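# Move the pizza flat onto the cutting board's center

## Task

Get the pizza lying flat at the center of the cutting board, resting there without help from the robot. When you finish, no turner may be in contact with the pizza. The board must never be shifted or rotated beyond a small amount, and no hand or arm may ever make contact with the pizza.

## Robot and tools

Robot: two arms, left_arm and right_arm, each with a two-finger gripper. The names are labels only and do not mean left or right in any image. The pizza may only be handled with a tool such as a turner, never with the fingers or arm links. Nothing may leave the table, and the board must stay where it is.

Frame: every printed pose uses one shared world frame. The origin sits on the table surface midway between the arms, +x points out over the table, +z points up, and left_arm is on the +y side. Each result's state line reads `left_arm: …` | `right_arm: …` and gives end_effector_position in metres plus end_effector_quat_wxyz. Reported hand positions can be somewhat off, more so at long reach. A gripper's fingers point along its own +z and close along its own y. The reference point lies between the closed pads. Closed fingertips extend about 19 mm past it, open ones about 6 mm, and closing pushes the tips roughly 13 mm further out, so keep that clearance above surfaces.

The 16-number row (used by execute_actions rows and by move target): one list covering both arms, every value in [-1, 1]. Order: left_arm dx, dy, dz, rx, ry, rz, left_gripper position, speed, then the same eight for right_arm and right_gripper. dx..rz are offsets, not poses. They are expressed in that gripper's own axes and measured from its pose in the most recent result that showed it. Before any such result exists in the scene, or for the second and later calls in one reply, they are measured from where the hand is when the action starts. Scale: 1.0 means 0.6 m of translation or 180 degrees. rx, ry, rz form a single rotation vector. Every row is counted from that same base pose, not from the previous row. Zeros therefore mean returning to the base pose, not holding still. To leave an arm alone, send the offset back to its desired pose in the first call and zeros afterwards, and repeat its gripper numbers, because 0 is itself a command. Gripper position: +1 is fully open (85 mm), 0 is about 41 mm, the pads meet near -0.8, and -1 closes until blocked, which gives a firm grip. Gripper speed: -1 ≈ 20 mm/s, 0 ≈ 85, +1 ≈ 150. Fingers stay where they stopped until the position value changes by 0.01 or more. position_measured_pct ≈ 50 − 50·position and reads 0 when fully open. If it stops below 90 before the target, something is held or blocking. A reading near 90 means the pads touched each other or something very thin.

execute_actions: {"actions": [...]} with at most one item; add "pictures": false to skip images. An empty list just reports the state. An item {"rows": [[16 numbers], ...], "steps": n} holds up to 15 rows and n ≤ 15 steps of 1/30 s each, with 15 as the default. Each row is applied for one step, and the last row repeats if rows run out. An item {"steps": n} with no rows is a wait of up to 300 steps, counted from the previous result, so your reply time is included. A refused call sends nothing.

move: target is one 16-number row as above. speed is the top path speed in m/s, 0.002 to 0.5, default 0.25, and rotation is capped at twice that in rad/s. Both grippers travel in straight lines and finish together, taking 0.5 to 10 s; anything longer is cut off at 10 s. Finger numbers are sent when the move starts. The path ignores obstacles and the other arm. Hands lag, can wander, and can overshoot the speed when an arm is nearly straight. The result adds a "move:" line giving the ending (done, off_target, moving, held, fault) and any limits that acted, plus each hand's distance from its target. limits=paced means the commanded pose was clipped. limits=held means some steps were blocked, after which the arm may jump quickly.

wait: {"seconds": 0–10}. It sends nothing new, so the robot keeps driving toward its last clipped pose.

zoom_image: {"camera": one of cam_head_left, cam_head_right, cam_high, cam_low, cam_left_wrist, cam_right_wrist, "region": [x0, y0, x1, y1]}. Pixel coordinates start at the top-left of that camera's 504x504 image, and the region can be at most 504×504.

finished_scene: {"scene": current scene number}. It ends the scene for good and reports whether the task succeeded. Call it only once the pizza rests on its own.

Controller facts: on each step the commanded pose is limited to 70 mm and 16 degrees from the measured pose. Inverse kinematics puts position ahead of orientation. After an action, an arm continues only up to its last clipped pose, so read the result and send whatever distance remains. A "Hand target" line shows where each arm is currently heading. "pose unreachable" and HELD mark steps that a clearance check altered or blocked.

Things to avoid: fast or deep contacts, since impact grows with speed and with how far the target lies beyond the contact. Don't let the arms collide or squeeze each other. Joint torque reaching the load limit (50.7 N m for the large joints, 31.9 N m for the wrist and forearm joints) freezes that arm for 10 s. Holding loads heats the motors: a MOTOR HOT warning appears from 60 °C, and at 75 °C the arm sags (OVER-TEMPERATURE FAULT). Loose objects can occasionally get nudged by outside pushes. Never let the pizza, the board or the turner fall or slide off the table. Drops, slips and hard hits are all bad, and smooth, economical motion is preferred.

Each tool is called after "Emit:" as name([rows], argument=value, ...), one row to a line, values as JSON.

## Session

Emit:
execute_actions(actions=[])

Scene clock: 0.00 s of 4200.00 s.
left_arm: end_effector_position=(+0.3837, +0.7003, +0.1794) position_measured_pct=90.1 end_effector_quat_wxyz=(+0.180, -0.010, +0.838, +0.515) | right_arm: end_effector_position=(+0.5986, -0.0547, +0.2995) position_measured_pct=48.0 end_effector_quat_wxyz=(+0.294, +0.508, +0.809, +0.017)
Joint positions: left_arm=[ 0.398  0.763 -0.653  2.273 -2.19   0.678  3.581] | right_arm=[-0.944  0.673  0.572  1.189  0.196  1.063 -0.183]
Joint velocities: left_arm=[ 0.    -0.001 -0.     0.    -0.001  0.     0.   ] | right_arm=[ 0.001 -0.    -0.001  0.     0.    -0.    -0.   ]
Hand target (left_arm): +0.384, +0.700, +0.179; +0.180, -0.010, +0.838, +0.515
Hand target (right_arm): +0.599, -0.055, +0.300; +0.294, +0.508, +0.809, +0.017

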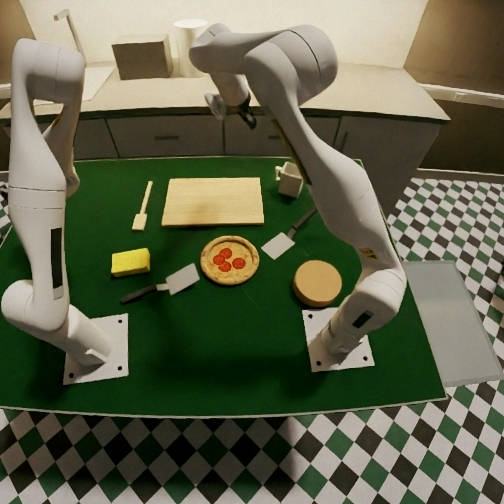

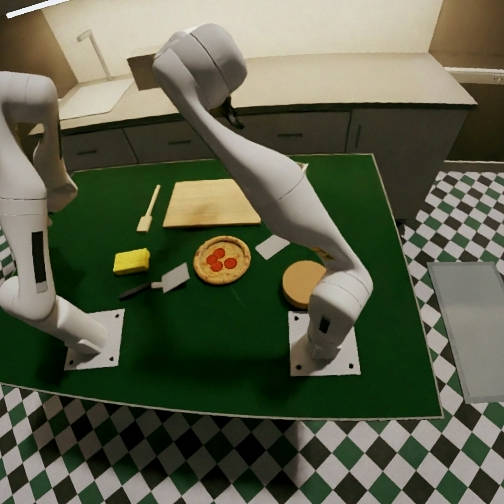

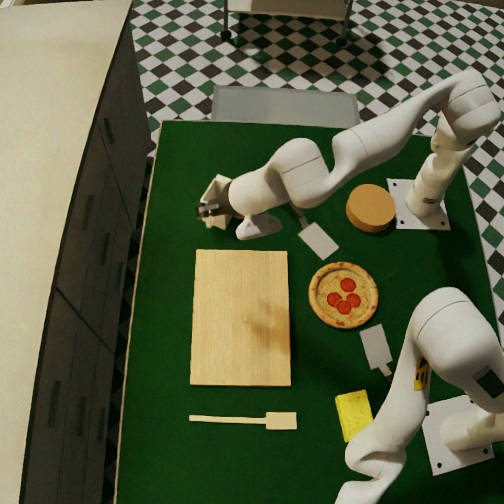

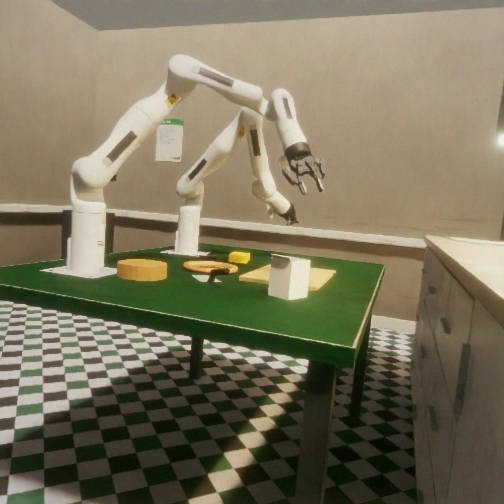

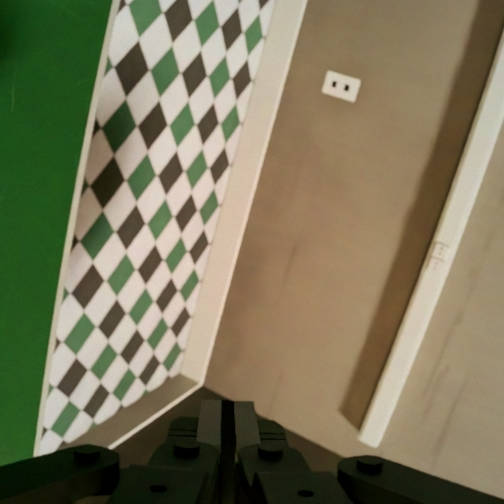

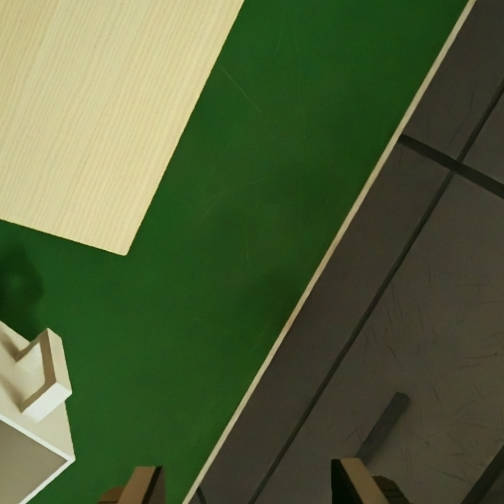

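Emit:
zoom_image(camera="cam_head_left", region=[100, 150, 350, 330])

Emit:
zoom_image(camera="cam_low", region=[150, 235, 350, 305])

Region (100, 150, 350, 330) of cam_head_left's 504x504 image, scaled by 2.016, with more detail than that image has; it fills the top 363 rows of this view, and the rest is white.

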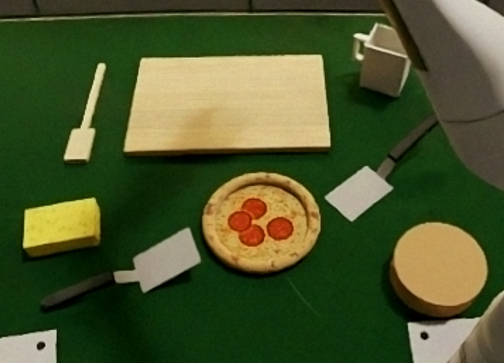

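Region (150, 235, 350, 305) of cam_low's 504x504 image, scaled by 2.520, with more detail than that image has; it fills the top 176 rows of this view, and the rest is white.

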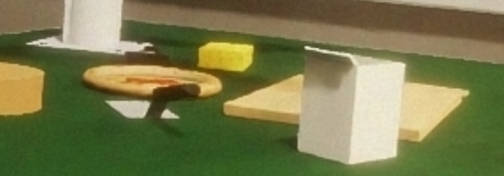

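Emit:
move(target=[0.262,-0.23,-0.772,0.1045,0.4126,-0.5406,0.5,0,-0.116,-0.462,0.083,0.089,0.169,-0.082,0.5,0], speed=0.3)

Scene clock: 20.03 s of 4200.00 s.
left_arm: end_effector_position=(+0.1291, +0.2596, +0.1998) position_measured_pct=25.0 end_effector_quat_wxyz=(+0.001, +0.835, -0.550, -0.002) | right_arm: end_effector_position=(+0.4195, -0.2596, +0.2010) position_measured_pct=25.0 end_effector_quat_wxyz=(+0.001, +0.416, +0.910, +0.001)
Joint positions: left_arm=[ 0.965 -0.146 -0.233  2.364 -0.039  0.923  4.125] | right_arm=[-0.378  0.378  0.343  1.771 -0.146  1.014  0.703]
Joint velocities: left_arm=[ 0.002 -0.008  0.008  0.001 -0.002 -0.001  0.005] | right_arm=[ 0.002  0.001  0.002  0.001 -0.002 -0.     0.002]
Hand target (left_arm): +0.129, +0.259, +0.200; +0.001, +0.835, -0.551, -0.001
Hand target (right_arm): +0.420, -0.260, +0.201; +0.001, +0.416, +0.910, +0.001
Off the commanded pose (left_arm): 0.002 m, 0 deg.
Off the commanded pose (right_arm): 0.001 m, 0 deg.
After step 90, 13.00 s passed at rest.
move: done
camera_calibration (this result's frames):
cam_left_wrist: T_world_to_cam=[[-0.89949, -0.436368, 0.0223717, 0.225062], [-0.435308, 0.899375, 0.0403903, -0.134517], [-0.0377455, 0.0265921, -0.998933, 0.342244], [0, 0, 0, 1]] pos_world=[0.156803, 0.21009, 0.342278]
cam_right_wrist: T_world_to_cam=[[0.778039, 0.62716, 0.0364006, -0.169741], [0.627779, -0.778353, -0.00782985, -0.403813], [0.0234219, 0.0289434, -0.999307, 0.347595], [0, 0, 0, 1]] pos_world=[0.377429, -0.217914, 0.35037]

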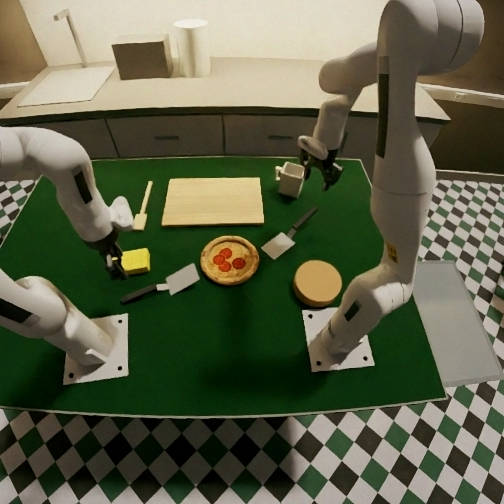

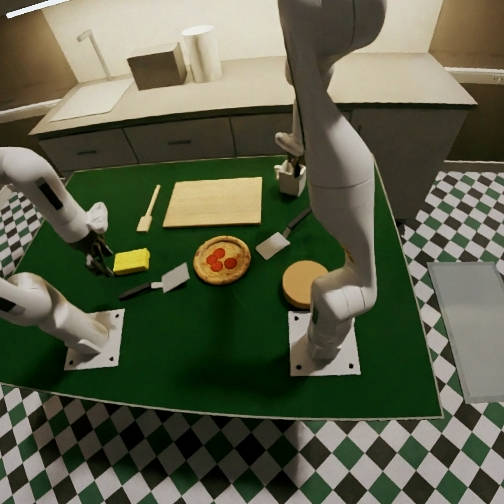

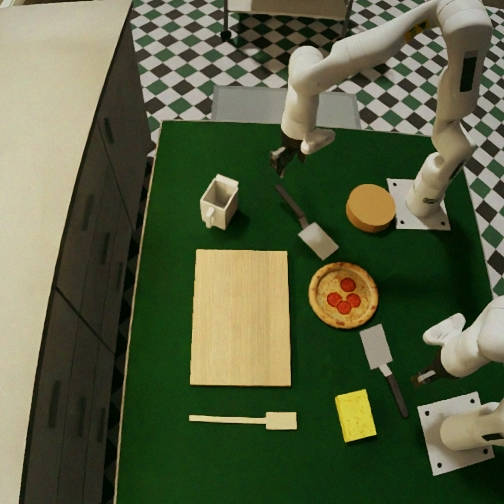

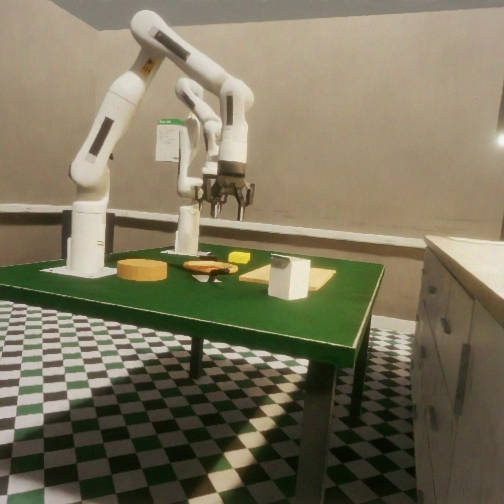

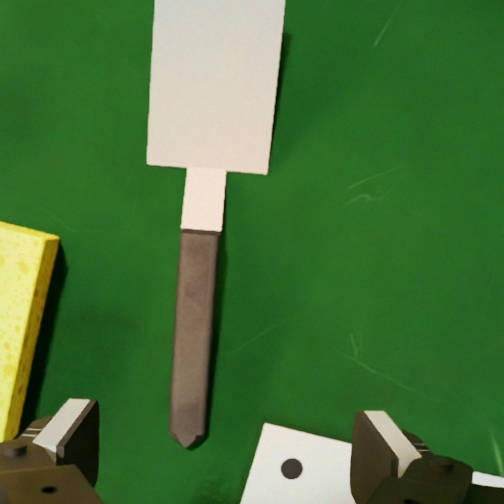

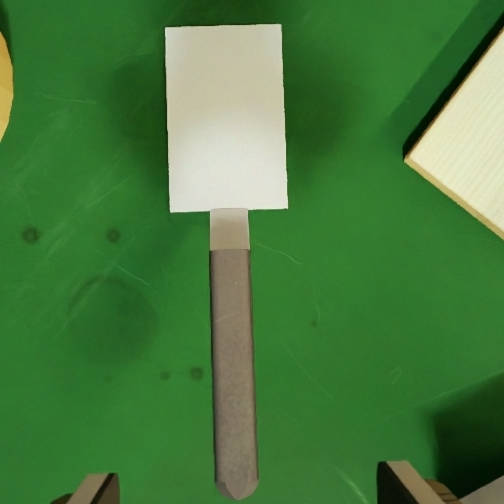

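Emit:
move(target=[0,-0.027,0.21,0,0,0,0.5,0,0,-0.004,0.21,0,0,0,0.5,0])

Emit:
zoom_image(camera="cam_low", region=[150, 210, 290, 300])

Scene clock: 24.53 s of 4200.00 s.
left_arm: end_effector_position=(+0.1445, +0.2656, +0.0738) position_measured_pct=25.0 end_effector_quat_wxyz=(-0.000, +0.834, -0.551, -0.013) | right_arm: end_effector_position=(+0.4180, -0.2619, +0.0751) position_measured_pct=25.0 end_effector_quat_wxyz=(+0.002, +0.416, +0.909, +0.000)
Joint positions: left_arm=[ 0.866  0.296 -0.279  2.576  0.248  0.314  3.725] | right_arm=[-0.314  0.587  0.274  1.939 -0.249  0.645  0.797]
Joint velocities: left_arm=[ 0.099  0.017 -0.146  0.     0.153  0.011 -0.176] | right_arm=[ 0.001  0.001  0.001 -0.001 -0.001 -0.     0.   ]
Hand target (left_arm): +0.144, +0.266, +0.074; +0.000, +0.835, -0.550, -0.013
Hand target (right_arm): +0.418, -0.262, +0.075; +0.002, +0.416, +0.909, +0.000
Off the commanded pose (left_arm): 0.001 m, 1 deg.
Off the commanded pose (right_arm): 0.001 m, 0 deg.
joint sent to its limit (left arm) — the command would take joint 4 (elbow) past its upper limit, so that joint was sent only as far as its limit.
After step 90, 0.30 s passed at rest.
move: done
camera_calibration (this result's frames):
cam_left_wrist: T_world_to_cam=[[-0.899548, -0.435674, 0.0316647, 0.243454], [-0.433317, 0.899146, 0.0614203, -0.129917], [-0.0552304, 0.0415296, -0.99761, 0.215274], [0, 0, 0, 1]] pos_world=[0.174593, 0.213941, 0.21503]
cam_right_wrist: T_world_to_cam=[[0.778593, 0.626495, 0.0360155, -0.162918], [0.627079, -0.778926, -0.0068319, -0.405514], [0.0237732, 0.0279038, -0.999328, 0.221488], [0, 0, 0, 1]] pos_world=[0.37587, -0.219978, 0.224436]

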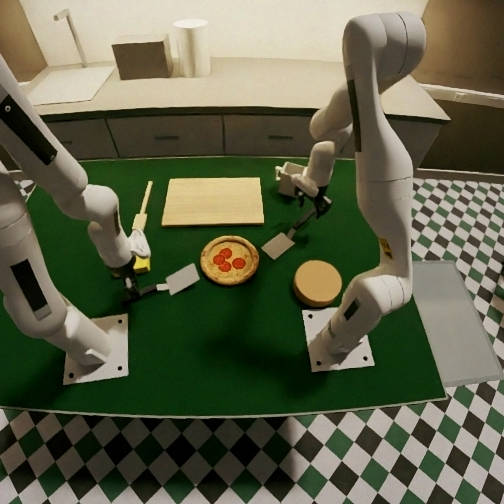

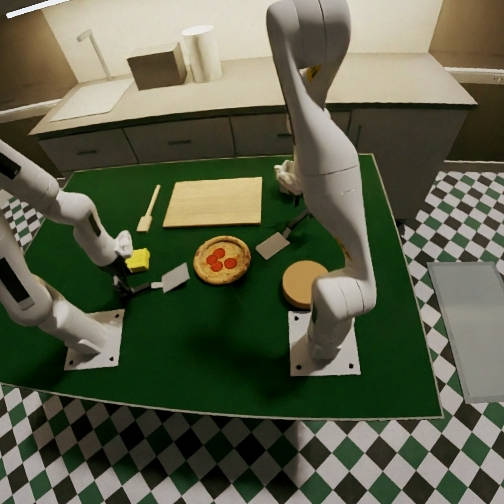

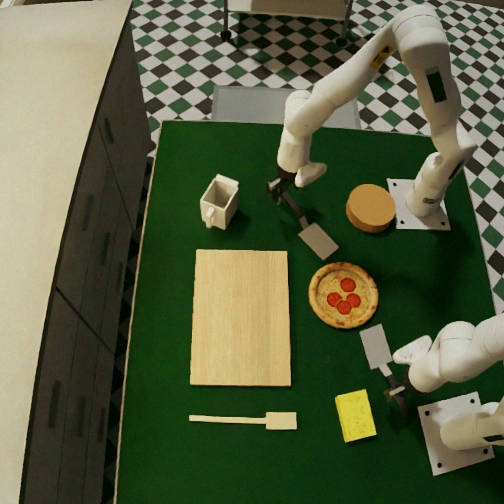

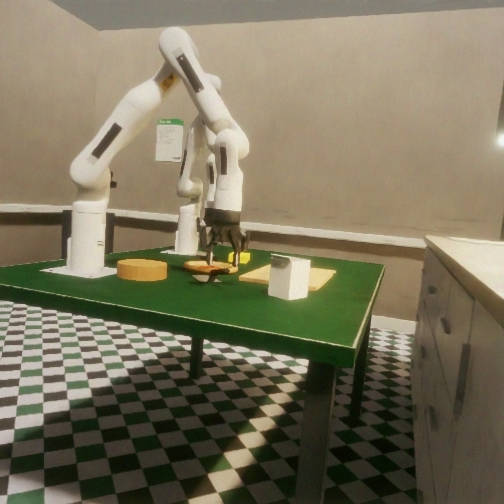

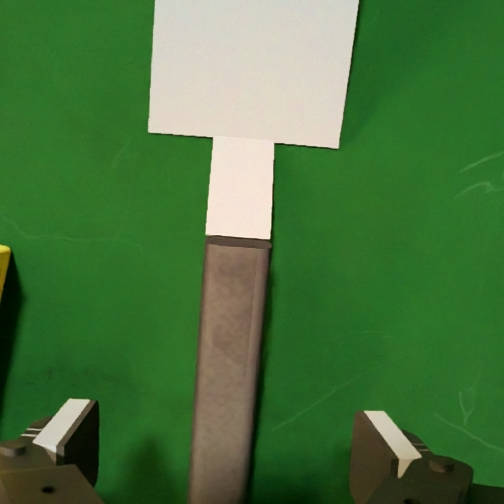

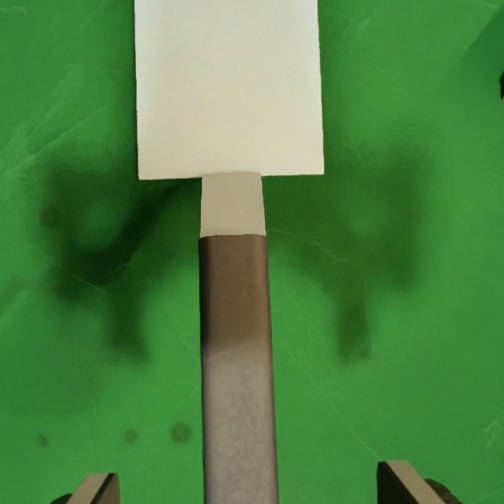

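Region (150, 210, 290, 300) of cam_low's 504x504 image, scaled by 3.600, with more detail than that image has; it fills the top 324 rows of this view, and the rest is white.

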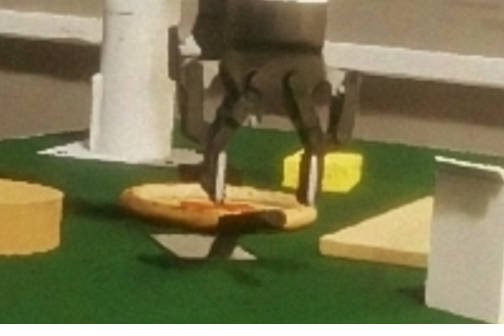

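Emit:
zoom_image(camera="cam_head_right", region=[100, 240, 220, 320])

Emit:
zoom_image(camera="cam_low", region=[180, 240, 250, 290])

Region (100, 240, 220, 320) of cam_head_right's 504x504 image, scaled by 4.200, with more detail than that image has.

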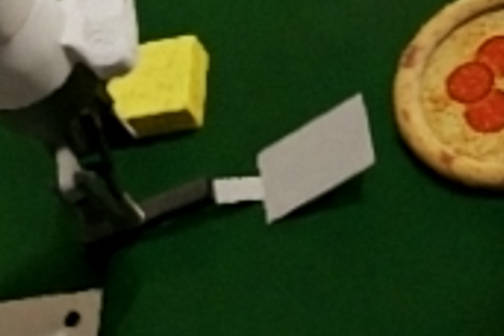

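Region (180, 240, 250, 290) of cam_low's 504x504 image, scaled by 7.200, with more detail than that image has; it fills the top 360 rows of this view, and the rest is white.

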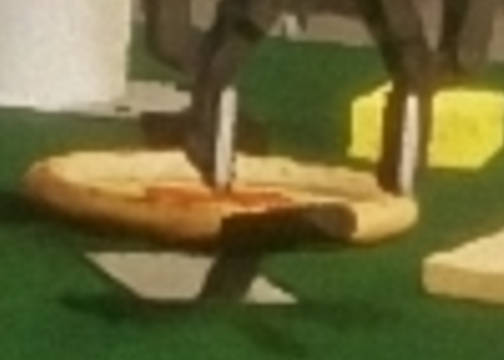

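Emit:
move(target=[0.042,0,0.084,0,0,0.008,0.1,0,0,-0.002,0.058,0,0,0,0.1,0], speed=0.1)

Emit:
move(target=[0,0,0,0,0,0,-1,0,0,0,0,0,0,0,-1,0])

Scene clock: 30.17 s of 4200.00 s.
left_arm: end_effector_position=(+0.1531, +0.2428, +0.0229) position_measured_pct=45.2 end_effector_quat_wxyz=(+0.000, +0.827, -0.562, -0.013) | right_arm: end_effector_position=(+0.4172, -0.2628, +0.0404) position_measured_pct=45.2 end_effector_quat_wxyz=(+0.002, +0.416, +0.909, +0.000)
Joint positions: left_arm=[ 0.756  0.527 -0.06   2.576  0.42   0.07   3.625] | right_arm=[-0.288  0.658  0.239  1.964 -0.279  0.547  0.824]
Joint velocities: left_arm=[-0.011  0.009  0.003  0.002  0.002 -0.003 -0.002] | right_arm=[ 0.001  0.002 -0.     0.    -0.001  0.001  0.   ]
Hand target (left_arm): +0.153, +0.243, +0.023; +0.000, +0.828, -0.561, -0.013
Hand target (right_arm): +0.417, -0.263, +0.040; +0.002, +0.416, +0.909, +0.000
Off the commanded pose (left_arm): 0.000 m, 0 deg.
Off the commanded pose (right_arm): 0.000 m, 0 deg.
After step 90, 1.63 s passed at rest.
move: done
camera_calibration (this result's frames):
cam_left_wrist: T_world_to_cam=[[-0.910507, -0.41227, 0.0317692, 0.238873], [-0.409981, 0.910098, 0.0603071, -0.108778], [-0.0537759, 0.0418853, -0.997674, 0.165518], [0, 0, 0, 1]] pos_world=[0.1818, 0.190547, 0.164105]
cam_right_wrist: T_world_to_cam=[[0.778659, 0.626415, 0.0359679, -0.160488], [0.626989, -0.779001, -0.00646533, -0.405992], [0.0239691, 0.0275858, -0.999332, 0.186688], [0, 0, 0, 1]] pos_world=[0.375044, -0.220886, 0.18971]

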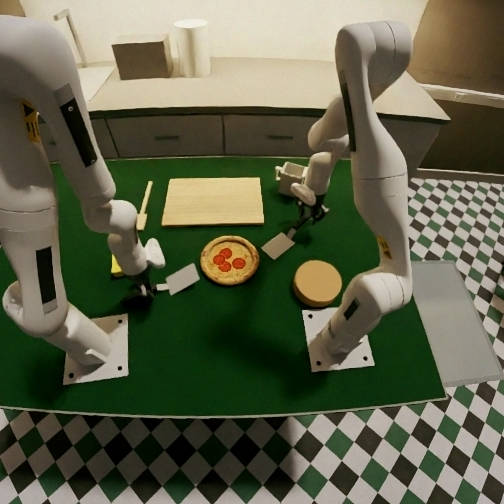

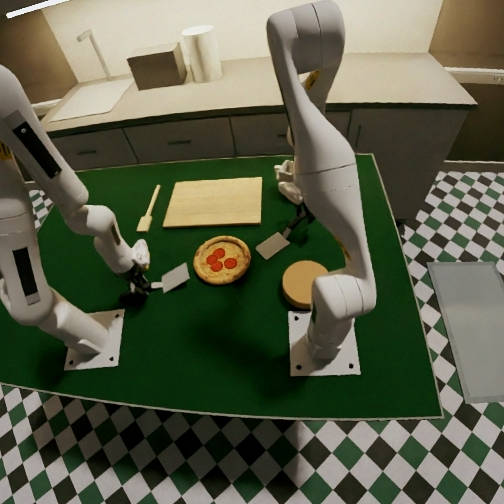

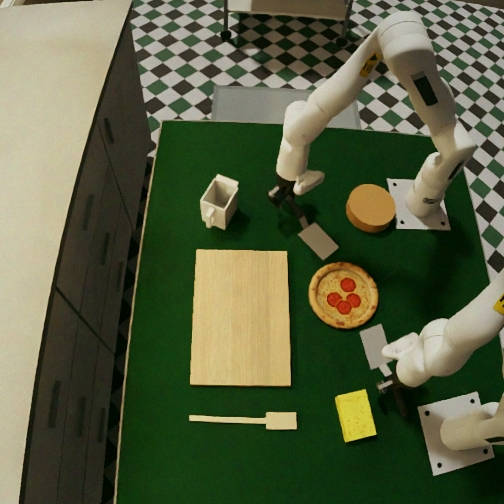

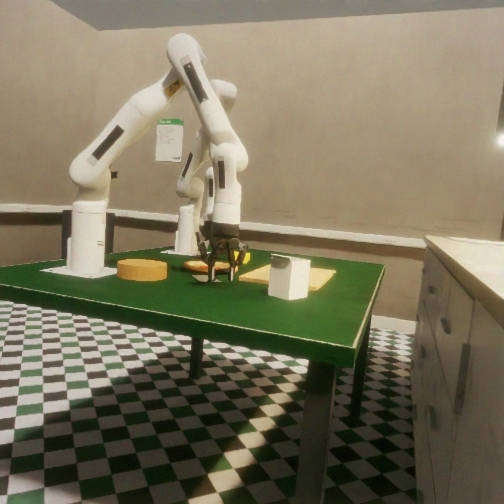

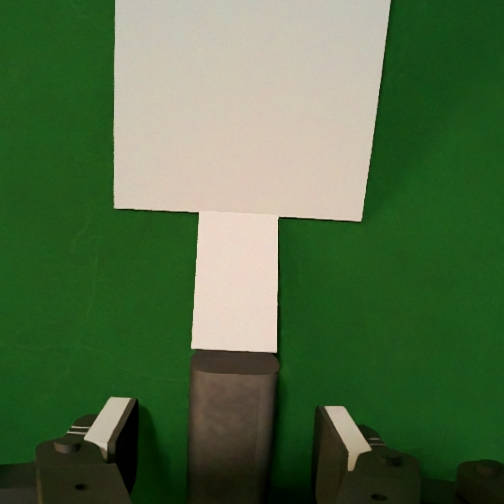

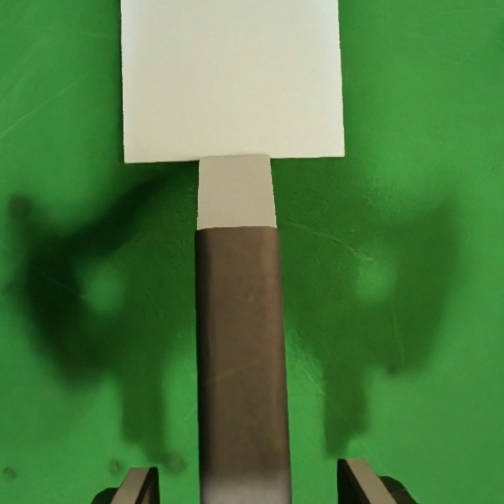

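Scene clock: 30.80 s of 4200.00 s.
left_arm: end_effector_position=(+0.1531, +0.2428, +0.0232) position_measured_pct=73.4 end_effector_quat_wxyz=(+0.000, +0.827, -0.562, -0.012) | right_arm: end_effector_position=(+0.4172, -0.2628, +0.0405) position_measured_pct=72.6 end_effector_quat_wxyz=(+0.002, +0.416, +0.909, +0.000)
Joint positions: left_arm=[ 0.756  0.526 -0.06   2.577  0.42   0.071  3.625] | right_arm=[-0.288  0.658  0.239  1.964 -0.279  0.547  0.824]
Joint velocities: left_arm=[ 0.     0.    -0.001 -0.     0.    -0.    -0.   ] | right_arm=[ 0.     0.    -0.001 -0.     0.     0.    -0.   ]
Hand target (left_arm): +0.153, +0.243, +0.023; +0.000, +0.827, -0.562, -0.013
Hand target (right_arm): +0.417, -0.263, +0.040; +0.002, +0.416, +0.909, +0.000
Off the commanded pose (left_arm): 0.000 m, 0 deg.
Off the commanded pose (right_arm): 0.000 m, 0 deg.
move: done
camera_calibration (this result's frames):
cam_left_wrist: T_world_to_cam=[[-0.910465, -0.412367, 0.0317439, 0.238856], [-0.410107, 0.910076, 0.0597785, -0.108735], [-0.05354, 0.0414078, -0.997707, 0.165907], [0, 0, 0, 1]] pos_world=[0.181759, 0.190583, 0.164444]
cam_right_wrist: T_world_to_cam=[[0.77866, 0.626411, 0.0360184, -0.160477], [0.626986, -0.779003, -0.00647274, -0.406005], [0.0240038, 0.0276231, -0.99933, 0.186781], [0, 0, 0, 1]] pos_world=[0.375033, -0.220914, 0.189808]

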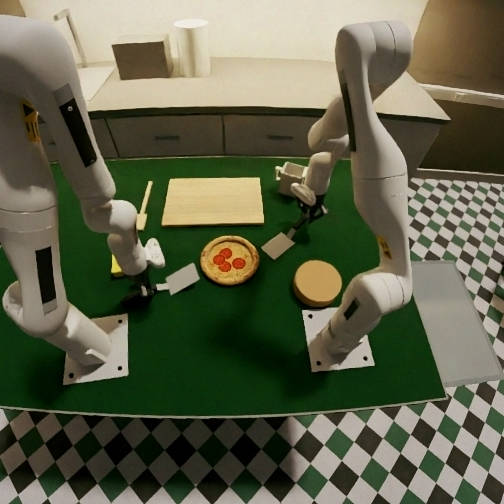

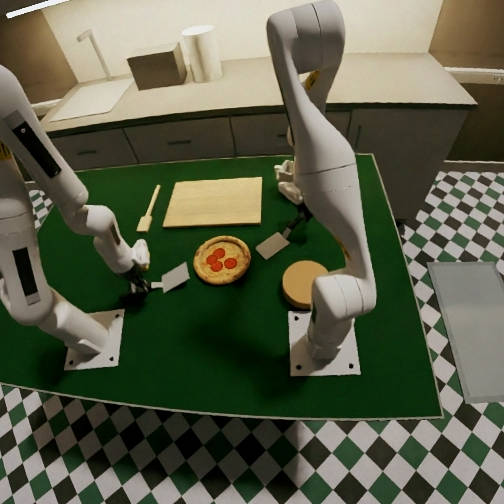

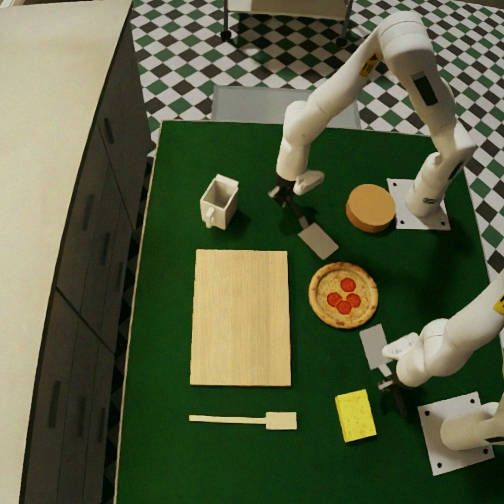

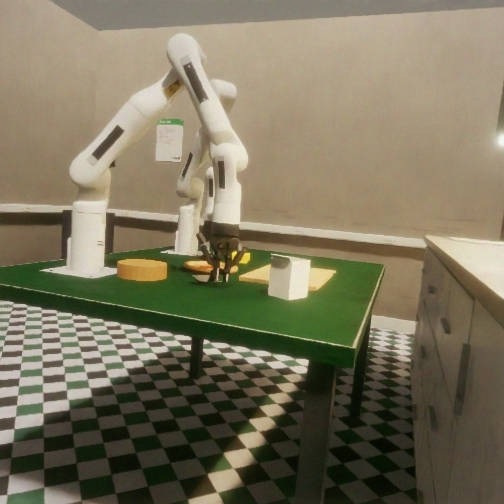

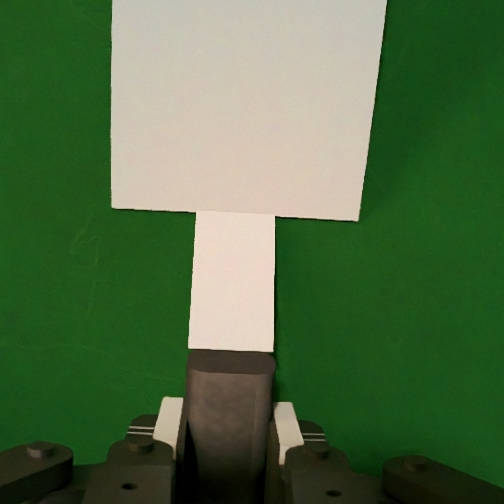

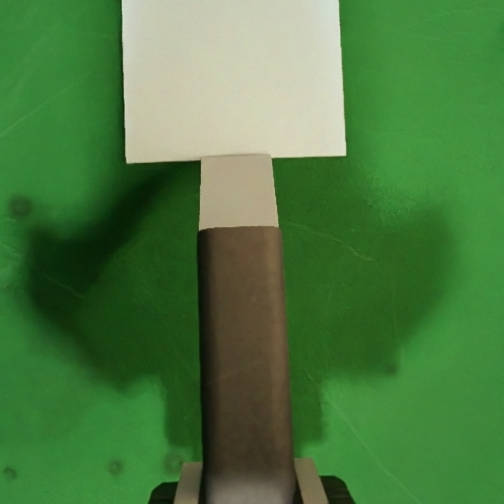

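Emit:
move(target=[0.017,0,-0.03,0,-0.1,0,-1,0,-0.002,-0.021,-0.004,0,0,0.082,-1,0], speed=0.15)

Emit:
execute_actions([
  {"rows":[[0,0,0,0,0,0,-0.2,-0.5,0,0,0,0,0,0,-1,0]]},
])

Emit:
zoom_image(camera="cam_head_right", region=[100, 180, 340, 320])

Scene clock: 38.37 s of 4200.00 s.
left_arm: end_effector_position=(+0.1569, +0.2326, +0.0409) position_measured_pct=73.4 end_effector_quat_wxyz=(-0.087, +0.815, -0.555, -0.141) | right_arm: end_effector_position=(+0.4084, -0.2721, +0.0429) position_measured_pct=72.6 end_effector_quat_wxyz=(+0.002, +0.529, +0.848, +0.000)
Joint positions: left_arm=[ 1.288  0.625 -0.495  2.263  0.215  0.624  3.977] | right_arm=[-0.317  0.648  0.307  1.997 -0.356  0.544  0.662]
Joint velocities: left_arm=[ 0.008  0.007  0.004 -0.003 -0.005  0.002  0.005] | right_arm=[ 0.     0.001  0.     0.     0.    -0.001 -0.001]
Hand target (left_arm): +0.157, +0.233, +0.041; -0.087, +0.815, -0.555, -0.141
Hand target (right_arm): +0.408, -0.272, +0.043; +0.002, +0.529, +0.848, +0.000
Off the commanded pose (left_arm): 0.001 m, 0 deg.
Off the commanded pose (right_arm): 0.000 m, 0 deg.
After step 90, 3.17 s passed at rest.
move: done
camera_calibration (this result's frames):
cam_left_wrist: T_world_to_cam=[[-0.909501, -0.415363, 0.016797, 0.238721], [-0.381438, 0.849917, 0.363518, -0.101856], [-0.165268, 0.324213, -0.931436, 0.133259], [0, 0, 0, 1]] pos_world=[0.200289, 0.142521, 0.157139]
cam_right_wrist: T_world_to_cam=[[0.912592, 0.407207, 0.0368487, -0.262366], [0.407708, -0.913086, -0.00694733, -0.354618], [0.0308171, 0.0213636, -0.999297, 0.185143], [0, 0, 0, 1]] pos_world=[0.378308, -0.220914, 0.192217]

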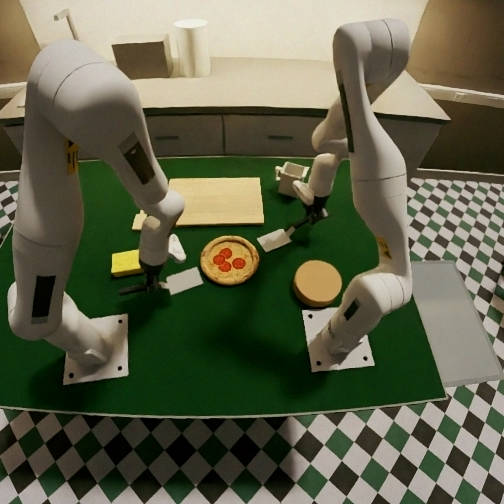

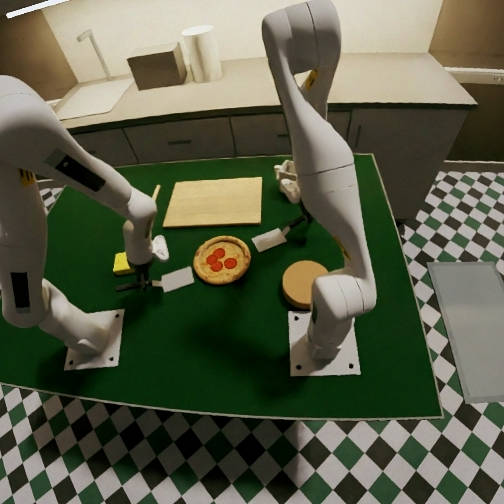

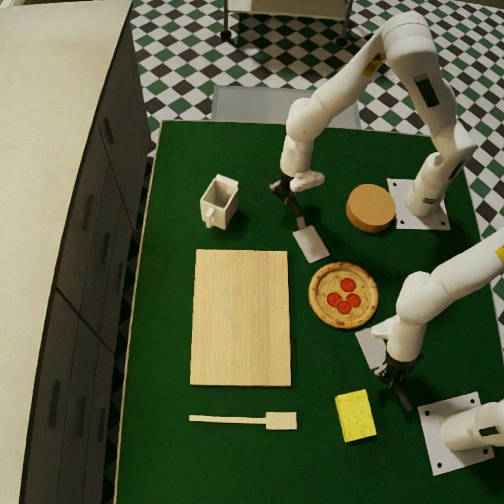

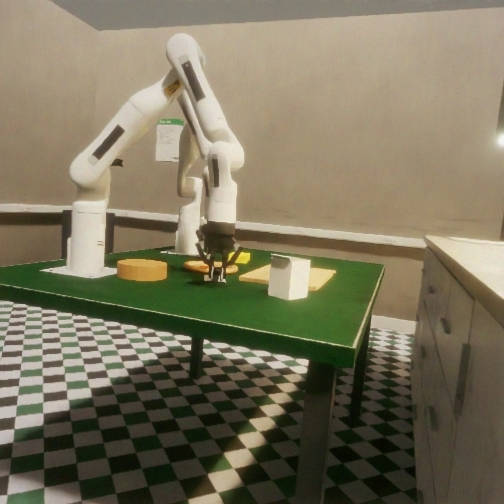

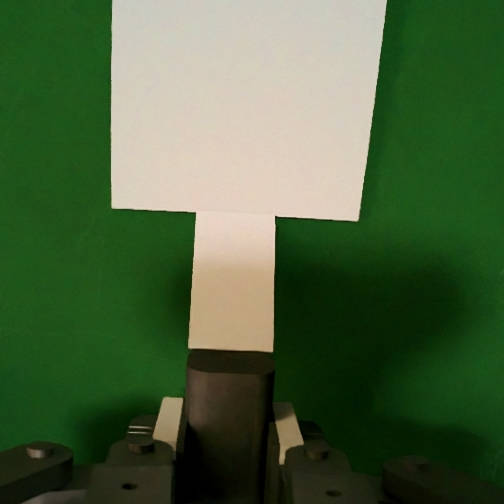

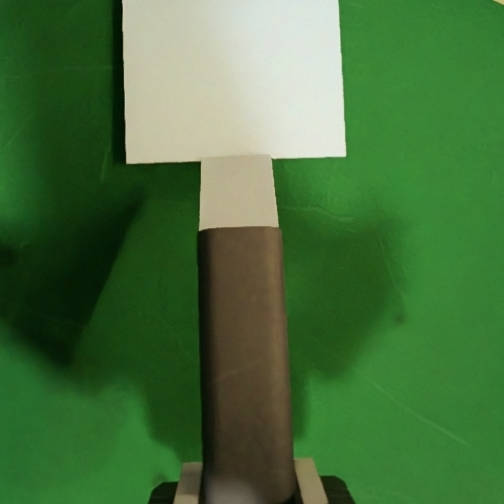

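Scene clock: 38.87 s of 4200.00 s.
left_arm: end_effector_position=(+0.1569, +0.2326, +0.0409) position_measured_pct=59.9 end_effector_quat_wxyz=(-0.087, +0.815, -0.555, -0.141) | right_arm: end_effector_position=(+0.4085, -0.2721, +0.0429) position_measured_pct=72.6 end_effector_quat_wxyz=(+0.002, +0.529, +0.848, +0.000)
Joint positions: left_arm=[ 1.287  0.625 -0.494  2.263  0.215  0.624  3.977] | right_arm=[-0.317  0.648  0.307  1.997 -0.356  0.544  0.662]
Joint velocities: left_arm=[ 0.     0.     0.001 -0.    -0.    -0.     0.   ] | right_arm=[-0.001 -0.001  0.001 -0.001 -0.002  0.    -0.   ]
Hand target (left_arm): +0.157, +0.233, +0.041; -0.087, +0.815, -0.555, -0.141
Hand target (right_arm): +0.408, -0.272, +0.043; +0.002, +0.529, +0.848, +0.000
Off the commanded pose (left_arm): 0.000 m, 0 deg.
Off the commanded pose (right_arm): 0.000 m, 0 deg.
Steps of this call (steps 1 to 15: all 15 steps of this action). Readings (end_effector_position | what the end effector reports):
1: left_arm (+0.1569, +0.2326, +0.0409) | right_arm (+0.4084, -0.2721, +0.0429) | left_arm position_measured_pct=73.4 | right_arm position_measured_pct=72.6
2: left_arm (+0.1569, +0.2326, +0.0409) | right_arm (+0.4084, -0.2721, +0.0429) | left_arm position_measured_pct=73.4 | right_arm position_measured_pct=72.6
4: left_arm (+0.1570, +0.2326, +0.0409) | right_arm (+0.4085, -0.2721, +0.0429) | left_arm position_measured_pct=70.2 | right_arm position_measured_pct=72.6
8: left_arm (+0.1569, +0.2326, +0.0409) | right_arm (+0.4085, -0.2721, +0.0429) | left_arm position_measured_pct=63.5 | right_arm position_measured_pct=72.6
15: the state above
camera_calibration (this result's frames):
cam_left_wrist: T_world_to_cam=[[-0.909499, -0.415367, 0.0167952, 0.238723], [-0.381445, 0.849921, 0.363503, -0.101852], [-0.165262, 0.324199, -0.931442, 0.133266], [0, 0, 0, 1]] pos_world=[0.200291, 0.14252, 0.157144]
cam_right_wrist: T_world_to_cam=[[0.912592, 0.407207, 0.0368522, -0.262369], [0.407708, -0.913086, -0.00694572, -0.354618], [0.0308209, 0.0213635, -0.999297, 0.185141], [0, 0, 0, 1]] pos_world=[0.37831, -0.220914, 0.192217]

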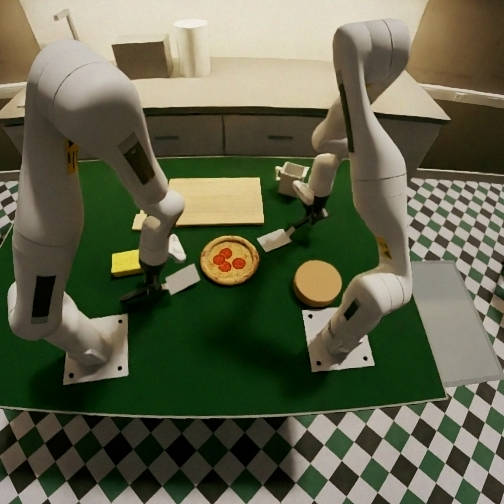

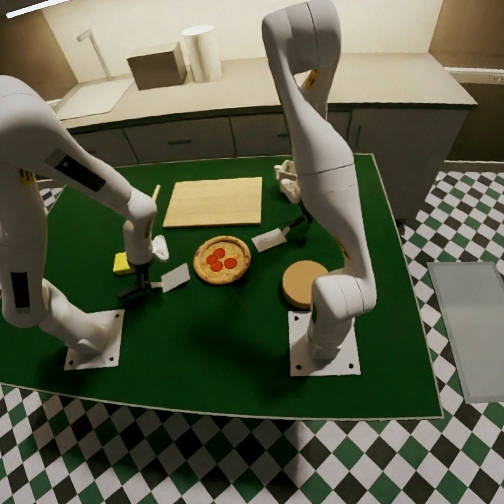

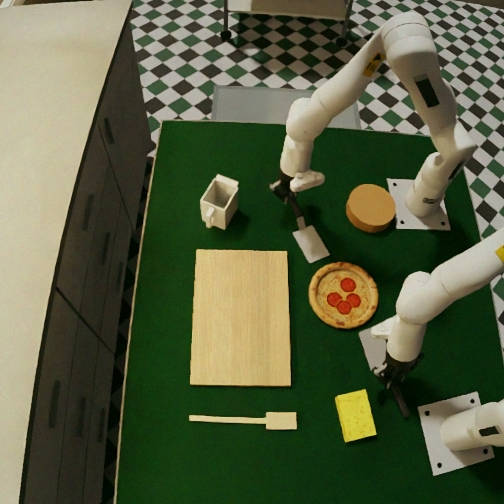

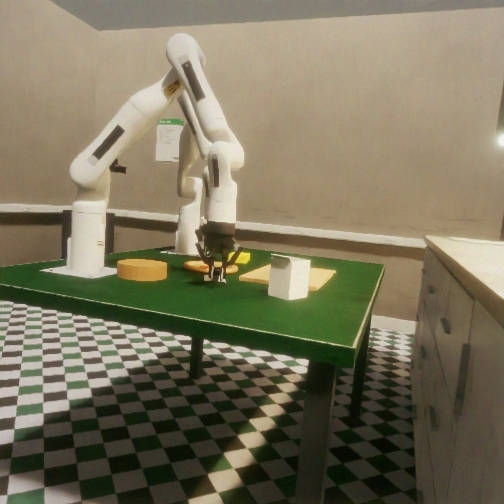

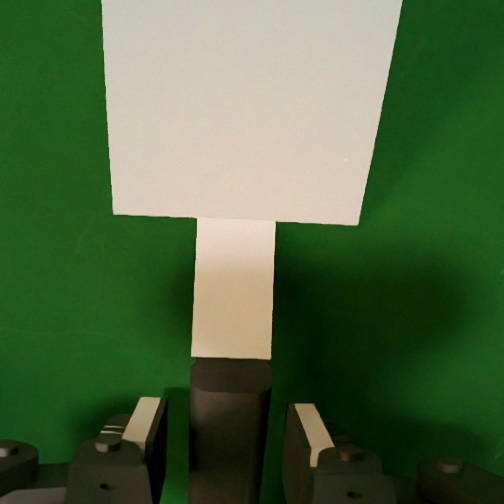

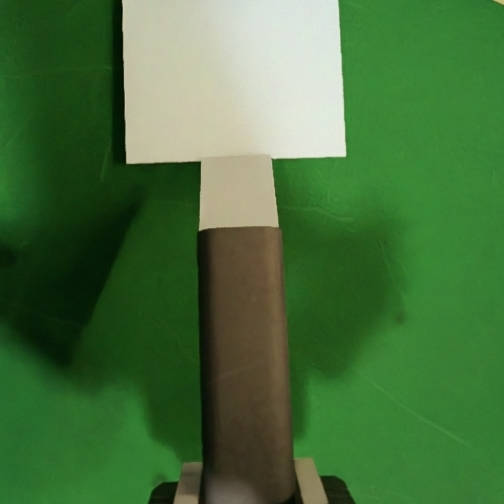

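Region (100, 180, 340, 320) of cam_head_right's 504x504 image, scaled by 2.100, with more detail than that image has; it fills the top 294 rows of this view, and the rest is white.

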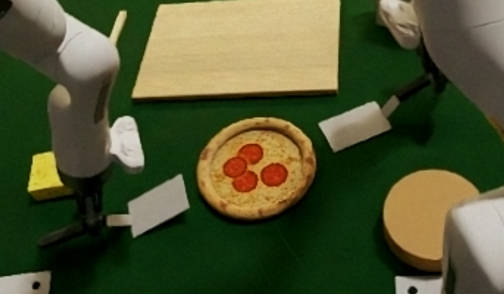

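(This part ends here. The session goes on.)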